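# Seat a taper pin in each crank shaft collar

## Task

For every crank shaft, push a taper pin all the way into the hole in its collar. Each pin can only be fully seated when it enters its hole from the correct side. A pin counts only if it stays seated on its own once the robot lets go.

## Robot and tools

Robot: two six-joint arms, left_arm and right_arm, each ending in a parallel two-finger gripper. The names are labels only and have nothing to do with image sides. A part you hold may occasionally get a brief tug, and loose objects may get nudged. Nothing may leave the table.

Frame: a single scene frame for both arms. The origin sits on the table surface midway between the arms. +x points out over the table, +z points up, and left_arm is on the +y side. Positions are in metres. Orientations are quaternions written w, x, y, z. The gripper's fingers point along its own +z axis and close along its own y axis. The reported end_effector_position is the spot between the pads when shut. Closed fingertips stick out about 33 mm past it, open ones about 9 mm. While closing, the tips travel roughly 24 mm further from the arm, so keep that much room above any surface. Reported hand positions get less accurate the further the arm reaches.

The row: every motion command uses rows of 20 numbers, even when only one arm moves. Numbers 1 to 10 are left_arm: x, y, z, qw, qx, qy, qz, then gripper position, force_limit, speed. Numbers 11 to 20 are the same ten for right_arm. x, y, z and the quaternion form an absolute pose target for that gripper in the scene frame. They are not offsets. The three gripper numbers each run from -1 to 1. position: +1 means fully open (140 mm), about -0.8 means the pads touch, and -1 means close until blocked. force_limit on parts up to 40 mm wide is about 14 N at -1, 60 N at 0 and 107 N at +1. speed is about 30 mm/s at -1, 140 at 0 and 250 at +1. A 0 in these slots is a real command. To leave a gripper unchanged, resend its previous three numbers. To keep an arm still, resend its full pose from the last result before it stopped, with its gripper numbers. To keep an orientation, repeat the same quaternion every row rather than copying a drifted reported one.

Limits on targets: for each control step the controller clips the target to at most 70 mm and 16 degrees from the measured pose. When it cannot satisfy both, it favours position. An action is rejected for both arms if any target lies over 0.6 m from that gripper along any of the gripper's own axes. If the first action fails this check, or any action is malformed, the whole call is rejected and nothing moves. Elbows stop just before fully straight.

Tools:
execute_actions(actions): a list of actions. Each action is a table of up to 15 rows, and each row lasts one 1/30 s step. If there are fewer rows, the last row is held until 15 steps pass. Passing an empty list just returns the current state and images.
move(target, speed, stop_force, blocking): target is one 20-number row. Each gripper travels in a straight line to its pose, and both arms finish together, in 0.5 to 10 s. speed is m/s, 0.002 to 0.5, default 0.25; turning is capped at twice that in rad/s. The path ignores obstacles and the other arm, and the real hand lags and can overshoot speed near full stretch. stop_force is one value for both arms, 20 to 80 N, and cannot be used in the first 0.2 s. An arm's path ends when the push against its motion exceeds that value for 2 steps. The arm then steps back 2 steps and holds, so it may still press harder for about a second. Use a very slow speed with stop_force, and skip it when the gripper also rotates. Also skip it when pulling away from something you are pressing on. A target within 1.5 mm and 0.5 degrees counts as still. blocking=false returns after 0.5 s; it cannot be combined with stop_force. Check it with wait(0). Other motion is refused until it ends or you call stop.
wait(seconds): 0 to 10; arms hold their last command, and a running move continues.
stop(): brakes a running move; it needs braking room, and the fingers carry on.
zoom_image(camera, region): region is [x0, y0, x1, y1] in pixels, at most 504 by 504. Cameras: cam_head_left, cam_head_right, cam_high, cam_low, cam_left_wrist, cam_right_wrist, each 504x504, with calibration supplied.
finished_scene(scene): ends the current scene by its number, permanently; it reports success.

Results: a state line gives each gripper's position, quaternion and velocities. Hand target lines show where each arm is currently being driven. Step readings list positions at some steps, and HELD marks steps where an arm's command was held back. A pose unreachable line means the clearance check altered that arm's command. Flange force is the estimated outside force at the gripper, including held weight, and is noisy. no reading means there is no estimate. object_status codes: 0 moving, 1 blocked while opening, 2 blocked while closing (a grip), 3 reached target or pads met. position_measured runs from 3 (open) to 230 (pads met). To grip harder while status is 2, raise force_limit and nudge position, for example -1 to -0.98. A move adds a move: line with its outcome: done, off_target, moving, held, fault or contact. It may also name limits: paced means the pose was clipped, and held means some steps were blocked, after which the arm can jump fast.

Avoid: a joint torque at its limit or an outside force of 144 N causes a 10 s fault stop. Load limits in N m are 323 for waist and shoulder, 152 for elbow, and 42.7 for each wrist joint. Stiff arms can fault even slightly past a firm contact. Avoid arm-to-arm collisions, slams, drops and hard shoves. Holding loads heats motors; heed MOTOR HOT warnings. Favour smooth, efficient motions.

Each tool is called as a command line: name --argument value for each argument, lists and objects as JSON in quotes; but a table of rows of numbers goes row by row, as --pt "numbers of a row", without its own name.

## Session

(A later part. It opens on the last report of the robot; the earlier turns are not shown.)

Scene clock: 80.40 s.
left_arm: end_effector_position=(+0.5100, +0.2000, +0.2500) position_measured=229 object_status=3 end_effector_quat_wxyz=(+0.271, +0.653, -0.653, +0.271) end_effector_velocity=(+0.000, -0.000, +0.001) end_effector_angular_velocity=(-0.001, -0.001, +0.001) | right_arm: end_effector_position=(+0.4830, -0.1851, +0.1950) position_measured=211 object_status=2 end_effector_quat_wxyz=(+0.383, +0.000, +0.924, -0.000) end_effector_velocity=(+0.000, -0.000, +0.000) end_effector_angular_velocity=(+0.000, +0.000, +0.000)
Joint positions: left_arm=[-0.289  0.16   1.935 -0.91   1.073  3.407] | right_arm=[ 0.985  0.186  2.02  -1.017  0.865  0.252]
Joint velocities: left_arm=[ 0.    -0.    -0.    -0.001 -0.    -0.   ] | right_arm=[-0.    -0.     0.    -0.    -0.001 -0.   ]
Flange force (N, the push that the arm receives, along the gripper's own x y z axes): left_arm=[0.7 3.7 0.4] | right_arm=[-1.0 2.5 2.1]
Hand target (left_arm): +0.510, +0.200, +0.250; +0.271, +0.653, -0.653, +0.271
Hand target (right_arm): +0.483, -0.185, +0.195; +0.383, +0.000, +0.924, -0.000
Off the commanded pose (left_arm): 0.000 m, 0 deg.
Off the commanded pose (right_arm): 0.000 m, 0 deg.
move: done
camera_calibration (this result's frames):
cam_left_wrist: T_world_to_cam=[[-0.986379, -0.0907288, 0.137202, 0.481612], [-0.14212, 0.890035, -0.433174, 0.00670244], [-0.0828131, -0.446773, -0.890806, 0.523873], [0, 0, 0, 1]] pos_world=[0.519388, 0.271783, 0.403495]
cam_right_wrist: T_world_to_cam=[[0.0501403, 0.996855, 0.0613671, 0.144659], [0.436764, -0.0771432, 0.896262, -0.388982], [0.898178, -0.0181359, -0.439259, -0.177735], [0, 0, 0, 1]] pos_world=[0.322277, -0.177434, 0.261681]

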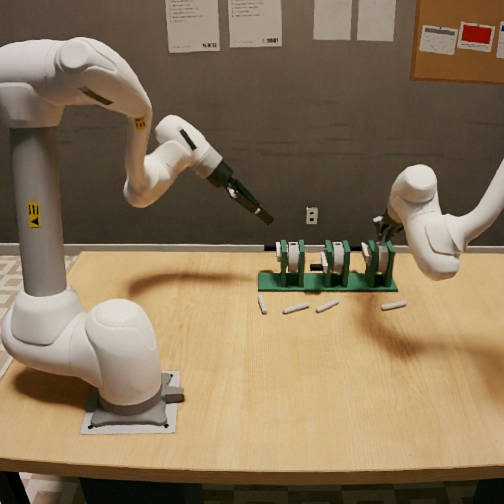

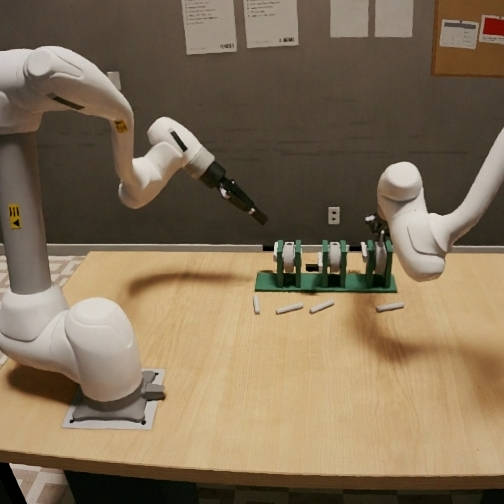

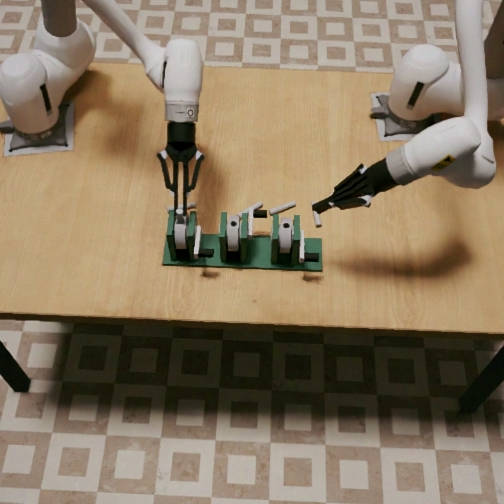

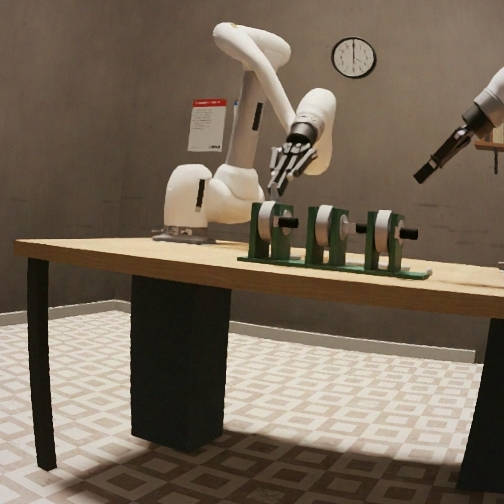

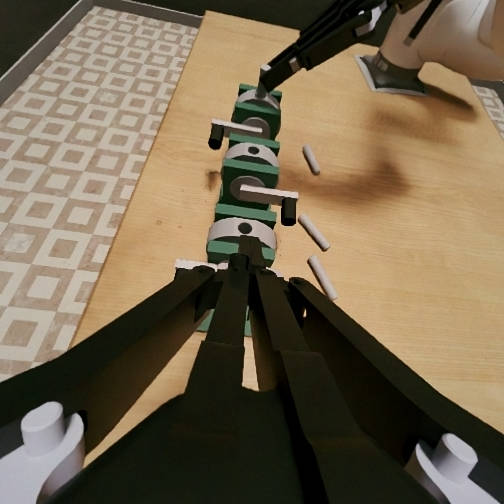

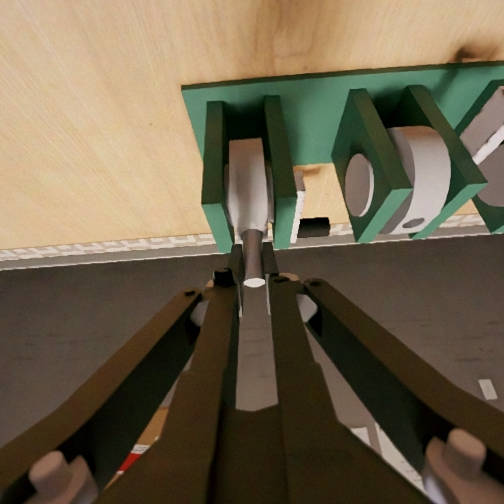

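move --target '[0.51,0.2,0.25,0.271,0.653,-0.653,0.271,-0.8,-0.6,1,0.483,-0.185,0.195,0.3827,0,0.9239,0,-0.35,0.6,-0.5]'

move --target '[0.51,0.2,0.25,0.271,0.653,-0.653,0.271,-0.8,-0.6,1,0.39,-0.2,0.24,0.3,0.08,0.95,0.03,-0.35,0.6,-0.5]'

move --target '[0.51,0.2,0.25,0.271,0.653,-0.653,0.271,-0.8,-0.6,1,0.365,-0.245,0.2,-0.315,0.523,0.761,0.217,-0.3,0.6,-0.5]' --speed 0.4

move --target '[0.51,0.2,0.25,0.271,0.653,-0.653,0.271,-0.8,-0.6,1,0.365,-0.245,0.05,-0.315,0.523,0.761,0.217,-0.3,0.6,-0.5]'

zoom_image --camera "cam_high" --region '[130,180,250,260]'

Scene clock: 82.30 s.
left_arm: end_effector_position=(+0.5100, +0.2000, +0.2500) position_measured=229 object_status=3 end_effector_quat_wxyz=(+0.271, +0.653, -0.653, +0.271) end_effector_velocity=(-0.000, +0.000, +0.000) end_effector_angular_velocity=(+0.000, -0.000, -0.001) | right_arm: end_effector_position=(+0.4830, -0.1851, +0.1949) position_measured=173 object_status=3 end_effector_quat_wxyz=(+0.383, -0.000, +0.924, -0.000) end_effector_velocity=(-0.000, +0.000, +0.000) end_effector_angular_velocity=(+0.001, -0.000, +0.001)
Joint positions: left_arm=[-0.289  0.16   1.935 -0.91   1.073  3.407] | right_arm=[ 0.985  0.186  2.02  -1.017  0.864  0.252]
Joint velocities: left_arm=[-0. -0. -0.  0.  0.  0.] | right_arm=[ 0.001 -0.    -0.     0.    -0.001  0.   ]
Flange force (N, the push that the arm receives, along the gripper's own x y z axes): left_arm=[0.2 2.0 -0.1] | right_arm=[3.3 -0.6 -0.5]
Hand target (left_arm): +0.510, +0.200, +0.250; +0.271, +0.653, -0.653, +0.271
Hand target (right_arm): +0.483, -0.185, +0.195; +0.383, -0.000, +0.924, +0.000
Off the commanded pose (left_arm): 0.000 m, 0 deg.
Off the commanded pose (right_arm): 0.000 m, 0 deg.
move: done
camera_calibration (this result's frames):
cam_left_wrist: T_world_to_cam=[[-0.98638, -0.0907277, 0.1372, 0.481612], [-0.142118, 0.890033, -0.433178, 0.0067039], [-0.0828115, -0.446776, -0.890805, 0.523873], [0, 0, 0, 1]] pos_world=[0.519387, 0.271783, 0.403496]
cam_right_wrist: T_world_to_cam=[[0.0499939, 0.996869, 0.0612562, 0.144763], [0.436788, -0.0769795, 0.896265, -0.388842], [0.898174, -0.0180518, -0.439269, -0.177766], [0, 0, 0, 1]] pos_world=[0.32227, -0.177451, 0.261551]

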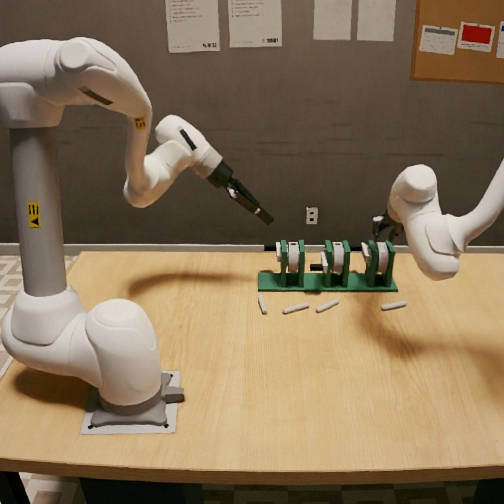

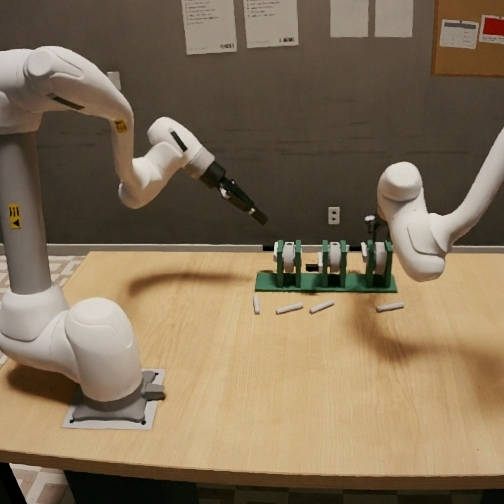

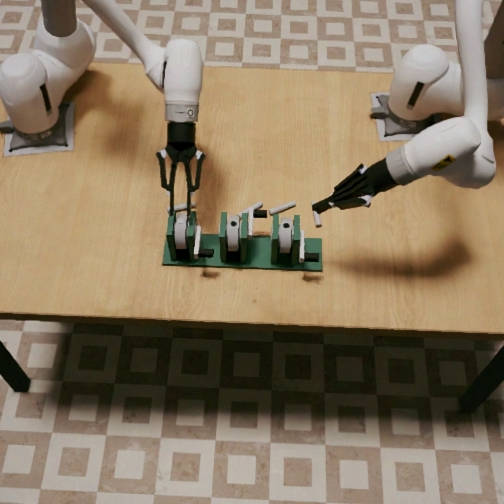

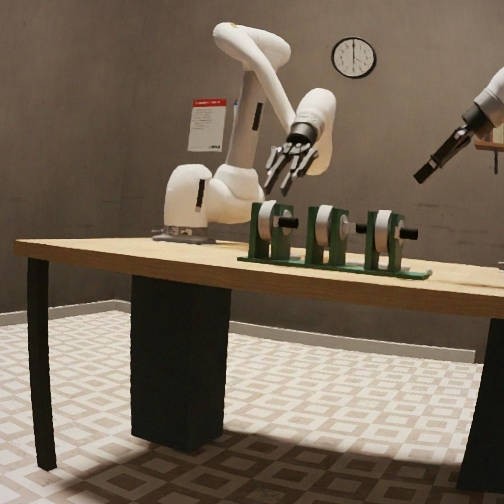

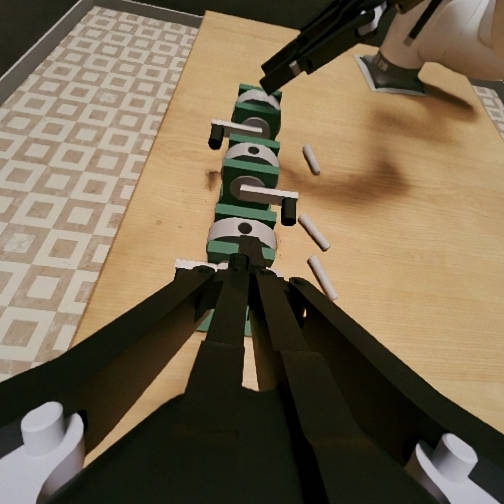

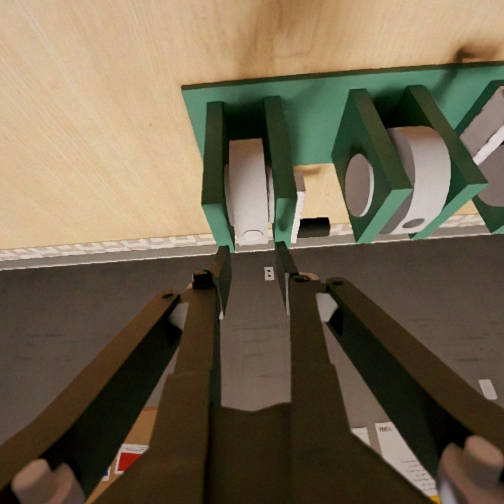

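Scene clock: 83.17 s.
left_arm: end_effector_position=(+0.5100, +0.2000, +0.2500) position_measured=229 object_status=3 end_effector_quat_wxyz=(+0.271, +0.653, -0.653, +0.271) end_effector_velocity=(-0.000, +0.000, -0.000) end_effector_angular_velocity=(-0.000, +0.001, -0.000) | right_arm: end_effector_position=(+0.3901, -0.2000, +0.2400) position_measured=173 object_status=3 end_effector_quat_wxyz=(+0.300, +0.080, +0.950, +0.030) end_effector_velocity=(-0.001, +0.001, +0.001) end_effector_angular_velocity=(+0.001, -0.000, +0.001)
Joint positions: left_arm=[-0.289  0.16   1.935 -0.91   1.073  3.407] | right_arm=[ 1.056  0.06   1.994 -0.707  0.978  0.198]
Joint velocities: left_arm=[-0.    -0.     0.001 -0.     0.     0.   ] | right_arm=[ 0.001 -0.001 -0.     0.    -0.    -0.   ]
Flange force (N, the push that the arm receives, along the gripper's own x y z axes): left_arm=[-0.3 2.8 1.1] | right_arm=[2.7 -0.3 -0.9]
Hand target (left_arm): +0.510, +0.200, +0.250; +0.271, +0.653, -0.653, +0.271
Hand target (right_arm): +0.390, -0.200, +0.240; +0.300, +0.080, +0.950, +0.030
Off the commanded pose (left_arm): 0.000 m, 0 deg.
Off the commanded pose (right_arm): 0.000 m, 0 deg.
move: done
camera_calibration (this result's frames):
cam_left_wrist: T_world_to_cam=[[-0.98638, -0.0907272, 0.1372, 0.481611], [-0.142118, 0.890033, -0.433178, 0.00670383], [-0.0828116, -0.446776, -0.890805, 0.523873], [0, 0, 0, 1]] pos_world=[0.519387, 0.271783, 0.403496]
cam_right_wrist: T_world_to_cam=[[0.192447, 0.968843, 0.155909, 0.0776568], [0.563532, -0.239182, 0.790711, -0.446388], [0.803365, -0.0643097, -0.592004, -0.010423], [0, 0, 0, 1]] pos_world=[0.244983, -0.182675, 0.334686]

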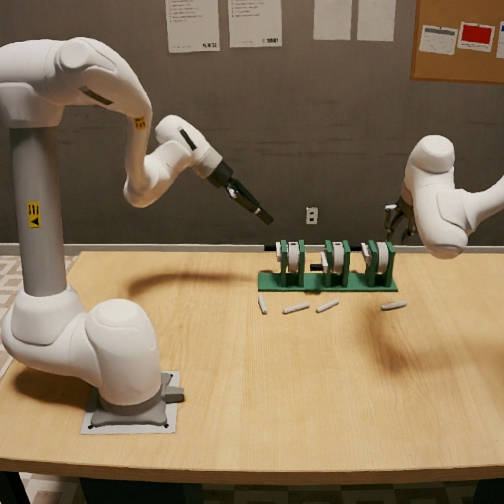

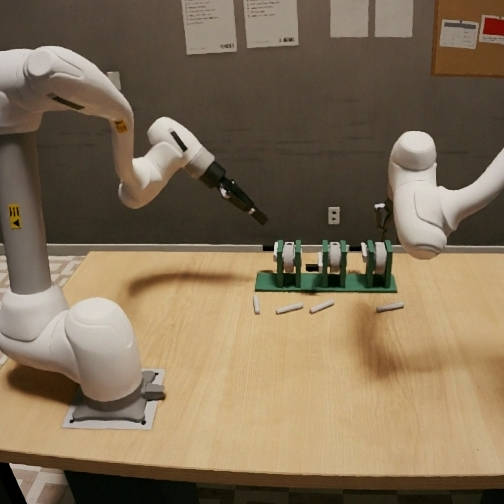

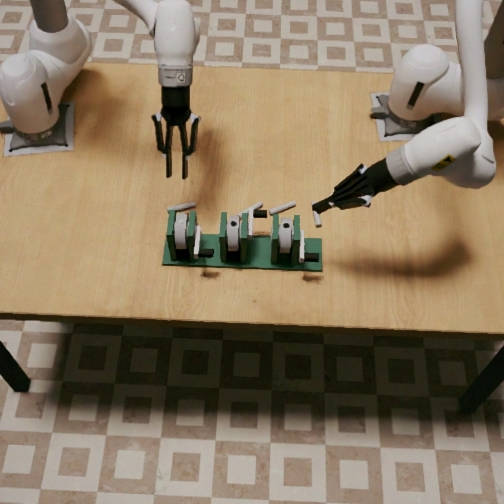

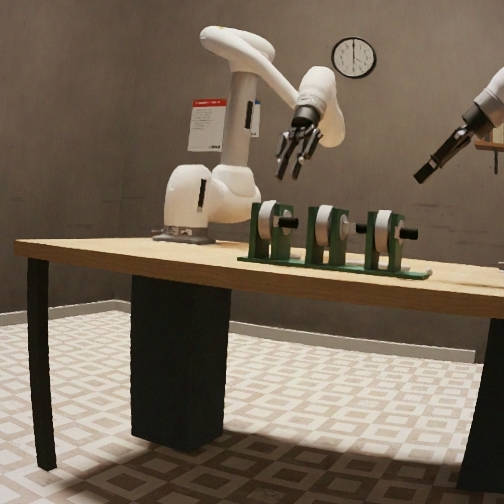

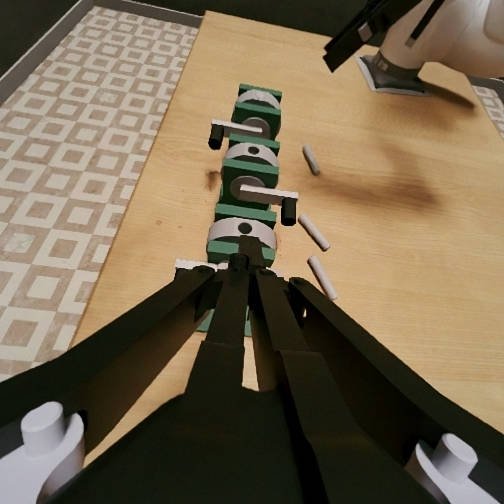

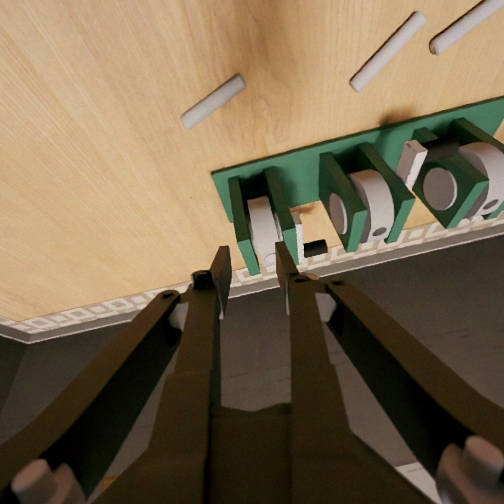

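Scene clock: 85.63 s.
left_arm: end_effector_position=(+0.5100, +0.2000, +0.2500) position_measured=229 object_status=3 end_effector_quat_wxyz=(+0.271, +0.653, -0.653, +0.271) end_effector_velocity=(+0.000, +0.001, +0.000) end_effector_angular_velocity=(+0.002, -0.002, +0.000) | right_arm: end_effector_position=(+0.3655, -0.2447, +0.2005) position_measured=167 object_status=3 end_effector_quat_wxyz=(-0.314, +0.524, +0.761, +0.218) end_effector_velocity=(-0.001, +0.000, +0.000) end_effector_angular_velocity=(+0.001, +0.001, +0.001)
Joint positions: left_arm=[-0.289  0.16   1.935 -0.91   1.073  3.407] | right_arm=[ 0.32   0.035  2.181  0.941  1.05  -0.422]
Joint velocities: left_arm=[ 0.    -0.001  0.     0.002 -0.001 -0.   ] | right_arm=[ 0.    -0.001  0.001  0.001  0.001 -0.001]
Flange force (N, the push that the arm receives, along the gripper's own x y z axes): left_arm=[1.0 3.5 0.0] | right_arm=[1.3 -0.8 0.1]
Hand target (left_arm): +0.510, +0.200, +0.250; +0.271, +0.653, -0.653, +0.271
Hand target (right_arm): +0.365, -0.245, +0.201; -0.314, +0.524, +0.761, +0.218
Off the commanded pose (left_arm): 0.000 m, 0 deg.
Off the commanded pose (right_arm): 0.001 m, 0 deg.
move: done
camera_calibration (this result's frames):
cam_left_wrist: T_world_to_cam=[[-0.98638, -0.0907273, 0.1372, 0.481611], [-0.142118, 0.890033, -0.433178, 0.0067041], [-0.0828118, -0.446776, -0.890805, 0.523873], [0, 0, 0, 1]] pos_world=[0.519387, 0.271783, 0.403496]
cam_right_wrist: T_world_to_cam=[[0.95338, 0.297952, -0.0478611, -0.269561], [0.248332, -0.864731, -0.436544, -0.203784], [-0.171456, 0.404307, -0.898409, 0.51552], [0, 0, 0, 1]] pos_world=[0.395989, -0.304331, 0.361286]

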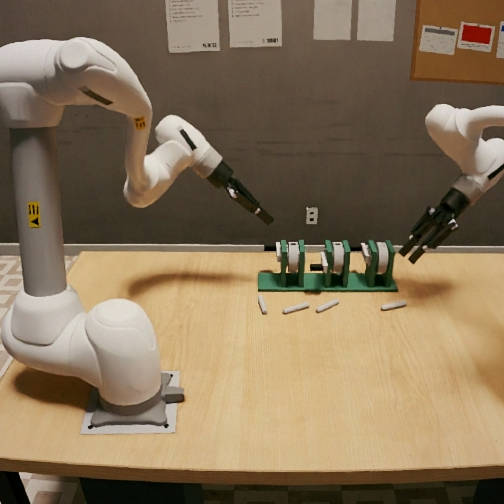

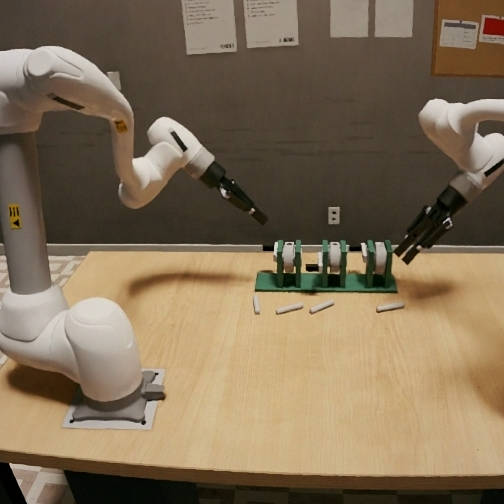

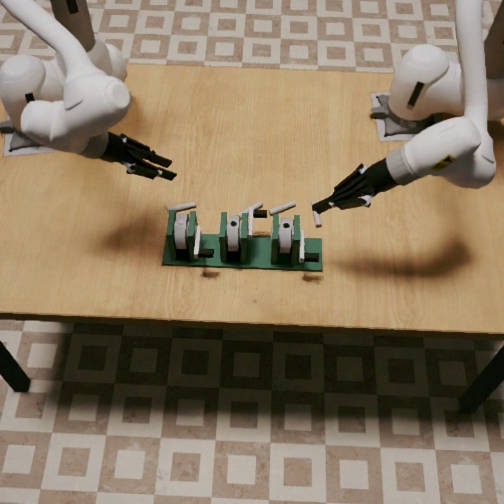

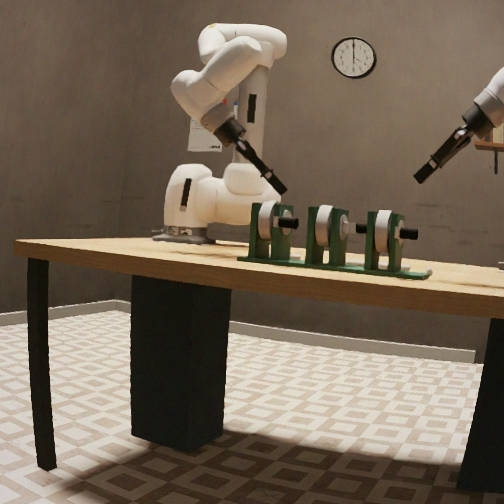

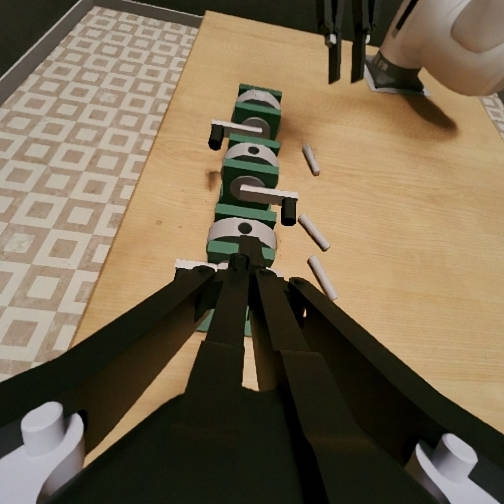

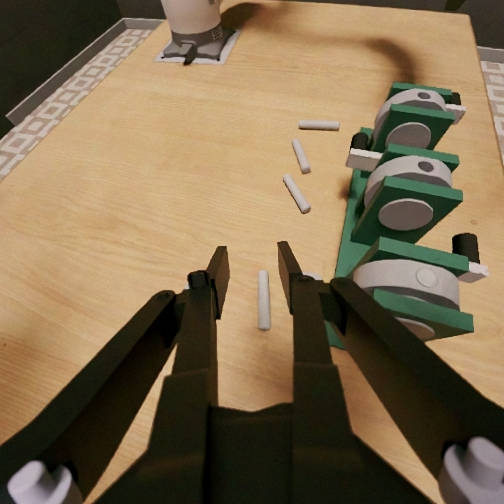

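Scene clock: 86.63 s.
left_arm: end_effector_position=(+0.5100, +0.2000, +0.2500) position_measured=229 object_status=3 end_effector_quat_wxyz=(+0.271, +0.653, -0.653, +0.271) end_effector_velocity=(-0.000, +0.000, -0.000) end_effector_angular_velocity=(+0.001, +0.000, +0.000) | right_arm: end_effector_position=(+0.3650, -0.2452, +0.0501) position_measured=167 object_status=3 end_effector_quat_wxyz=(-0.315, +0.523, +0.761, +0.217) end_effector_velocity=(+0.000, -0.000, -0.001) end_effector_angular_velocity=(-0.000, +0.000, -0.001)
Joint positions: left_arm=[-0.289  0.16   1.935 -0.91   1.073  3.407] | right_arm=[ 0.319  0.261  2.296  1.146  0.878 -0.78 ]
Joint velocities: left_arm=[ 0.    -0.001  0.001  0.001 -0.    -0.   ] | right_arm=[-0.001  0.001  0.     0.001 -0.001 -0.001]
Flange force (N, the push that the arm receives, along the gripper's own x y z axes): left_arm=[1.0 3.3 0.5] | right_arm=[2.6 -0.2 -1.4]
Hand target (left_arm): +0.510, +0.200, +0.250; +0.271, +0.653, -0.653, +0.271
Hand target (right_arm): +0.365, -0.245, +0.050; -0.315, +0.523, +0.761, +0.217
Off the commanded pose (left_arm): 0.000 m, 0 deg.
Off the commanded pose (right_arm): 0.000 m, 0 deg.
move: done
camera_calibration (this result's frames):
cam_left_wrist: T_world_to_cam=[[-0.98638, -0.0907275, 0.137201, 0.481611], [-0.142118, 0.890033, -0.433178, 0.00670431], [-0.0828119, -0.446777, -0.890805, 0.523873], [0, 0, 0, 1]] pos_world=[0.519387, 0.271783, 0.403496]
cam_right_wrist: T_world_to_cam=[[0.95284, 0.299458, -0.0491975, -0.275537], [0.249226, -0.864666, -0.436165, -0.270092], [-0.173152, 0.403334, -0.898521, 0.380833], [0, 0, 0, 1]] pos_world=[0.395799, -0.30463, 0.210826]

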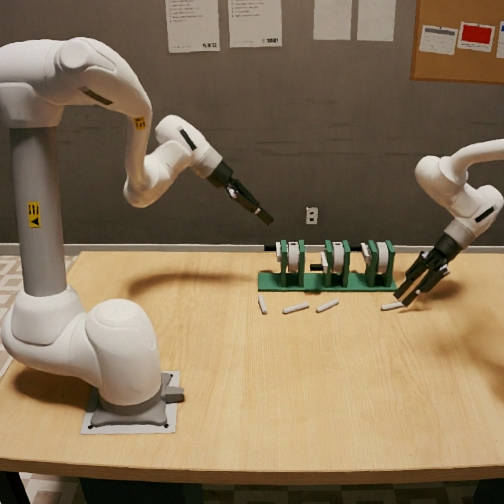

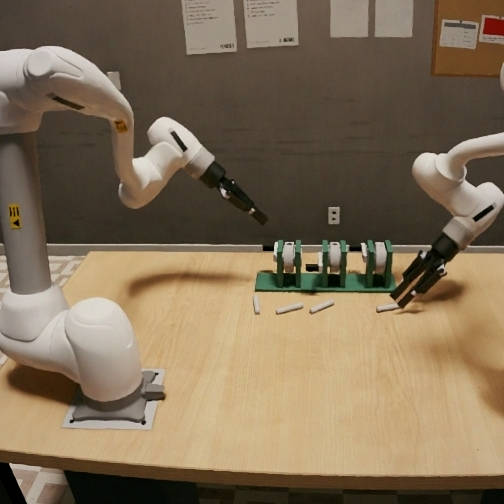

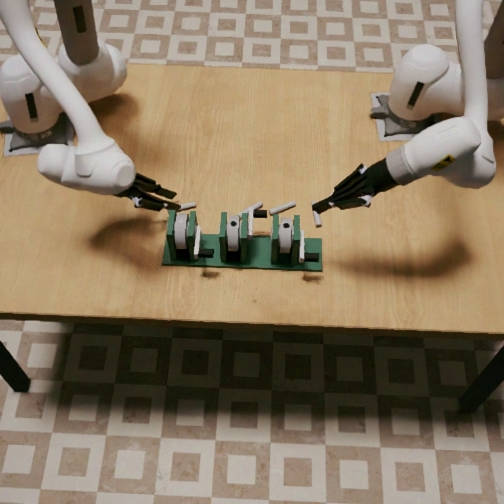

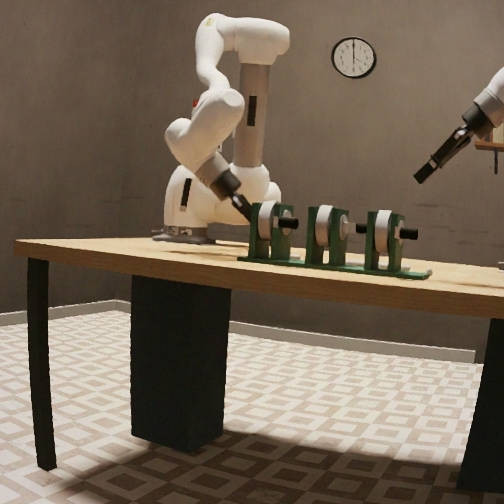

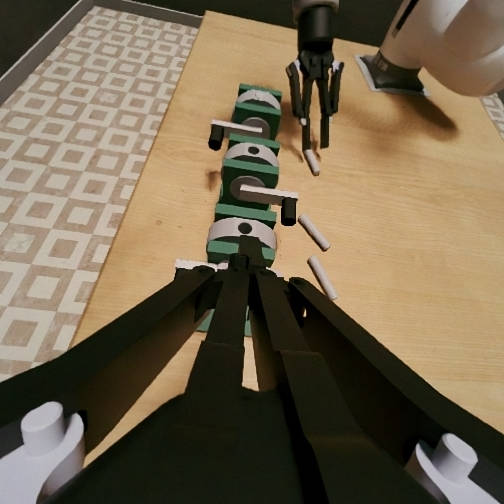

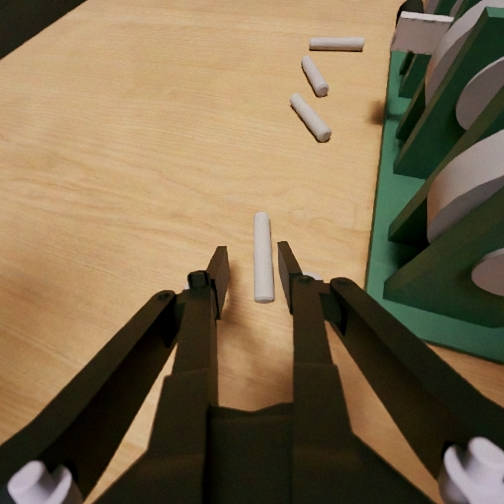

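Region (130, 180, 250, 260) of cam_high's 504x504 image, scaled by 4.200, with more detail than that image has.

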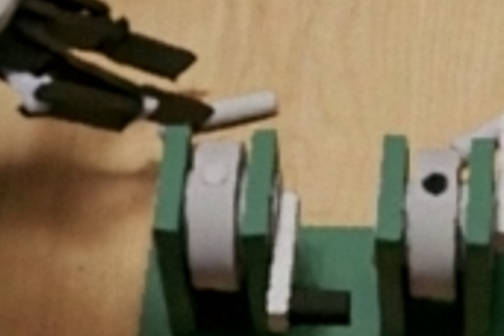

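move --target '[0.51,0.2,0.25,0.271,0.653,-0.653,0.271,-0.8,-0.6,1,0.3747,-0.251,0.033,-0.315,0.523,0.761,0.217,-0.35,0.6,-0.5]' --speed 0.015 --stop_force 20

zoom_image --camera "cam_head_right" --region '[360,275,430,325]'

Scene clock: 89.00 s.
left_arm: end_effector_position=(+0.5100, +0.2000, +0.2500) position_measured=229 object_status=3 end_effector_quat_wxyz=(+0.271, +0.653, -0.653, +0.271) end_effector_velocity=(-0.001, +0.000, -0.002) end_effector_angular_velocity=(+0.002, +0.001, -0.002) | right_arm: end_effector_position=(+0.3747, -0.2510, +0.0330) position_measured=173 object_status=3 end_effector_quat_wxyz=(-0.315, +0.523, +0.761, +0.217) end_effector_velocity=(+0.001, -0.000, -0.001) end_effector_angular_velocity=(-0.001, -0.001, -0.002)
Joint positions: left_arm=[-0.289  0.16   1.935 -0.91   1.073  3.407] | right_arm=[ 0.298  0.298  2.295  1.16   0.874 -0.829]
Joint velocities: left_arm=[-0.     0.     0.002  0.002  0.     0.001] | right_arm=[-0.001  0.    -0.     0.    -0.002  0.   ]
Flange force (N, the push that the arm receives, along the gripper's own x y z axes): left_arm=[0.0 1.4 1.2] | right_arm=[1.8 -0.3 -0.9]
Hand target (left_arm): +0.510, +0.200, +0.250; +0.271, +0.653, -0.653, +0.271
Hand target (right_arm): +0.375, -0.251, +0.033; -0.315, +0.523, +0.761, +0.217
Off the commanded pose (left_arm): 0.000 m, 0 deg.
Off the commanded pose (right_arm): 0.000 m, 0 deg.
move: done
camera_calibration (this result's frames):
cam_left_wrist: T_world_to_cam=[[-0.98638, -0.0907274, 0.1372, 0.481611], [-0.142118, 0.890033, -0.433178, 0.00670407], [-0.0828118, -0.446776, -0.890805, 0.523873], [0, 0, 0, 1]] pos_world=[0.519387, 0.271783, 0.403496]
cam_right_wrist: T_world_to_cam=[[0.952776, 0.29966, -0.0492115, -0.283822], [0.249284, -0.864334, -0.436789, -0.284873], [-0.173424, 0.403895, -0.898217, 0.369752], [0, 0, 0, 1]] pos_world=[0.405556, -0.310516, 0.193721]

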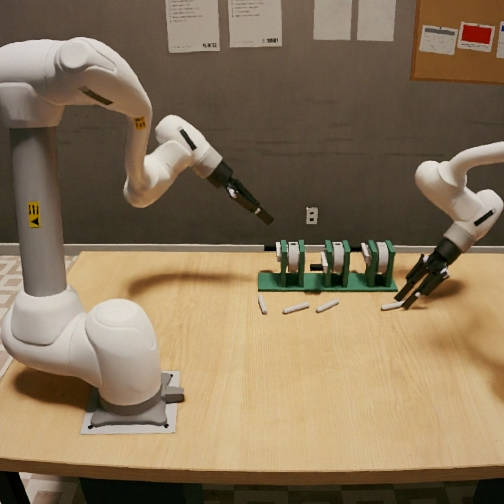

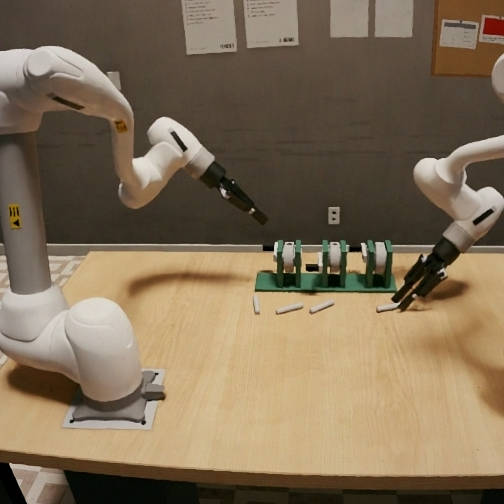

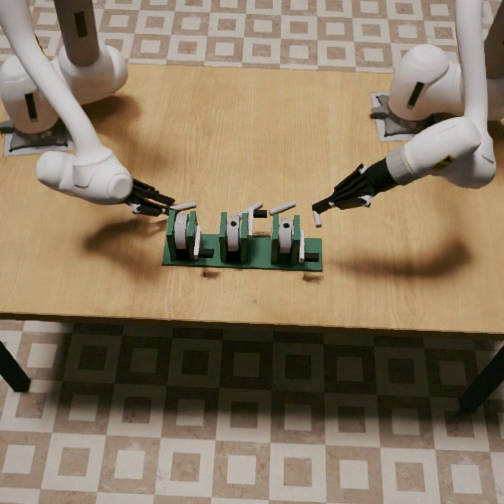

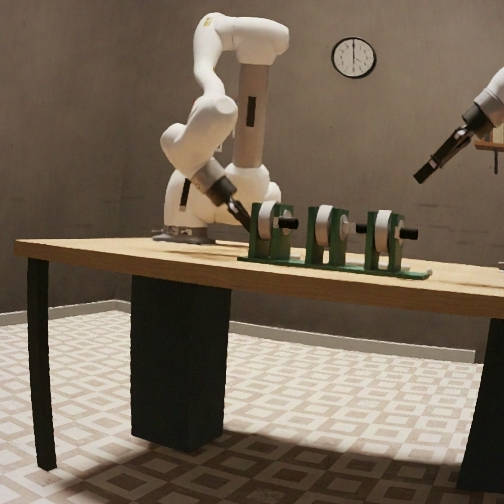

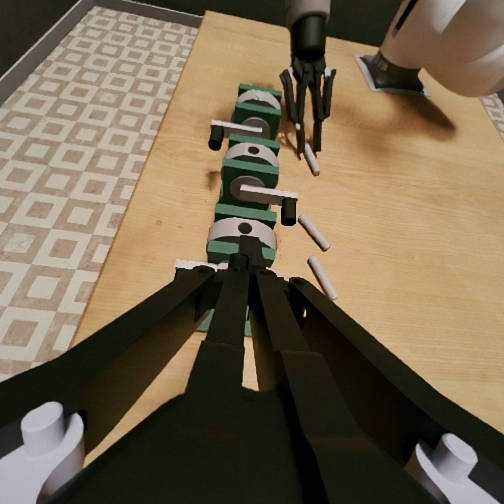

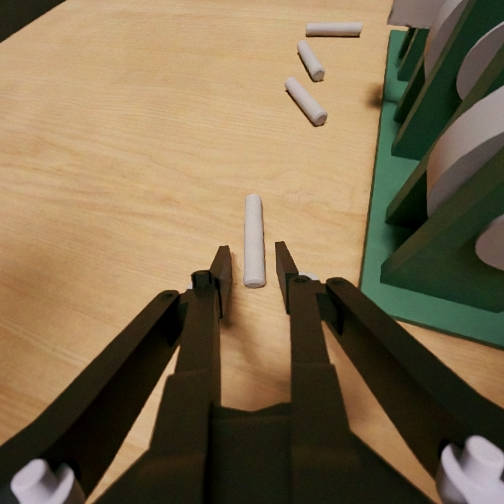

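Region (360, 275, 430, 325) of cam_head_right's 504x504 image, scaled by 7.200, with more detail than that image has; it fills the top 360 rows of this view, and the rest is white.

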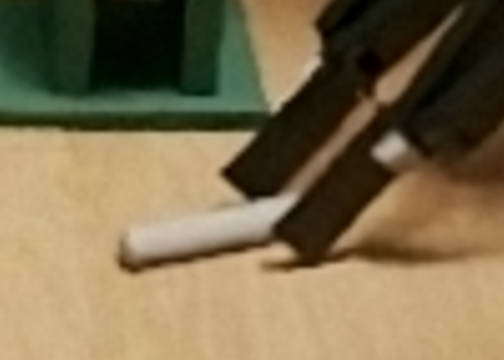

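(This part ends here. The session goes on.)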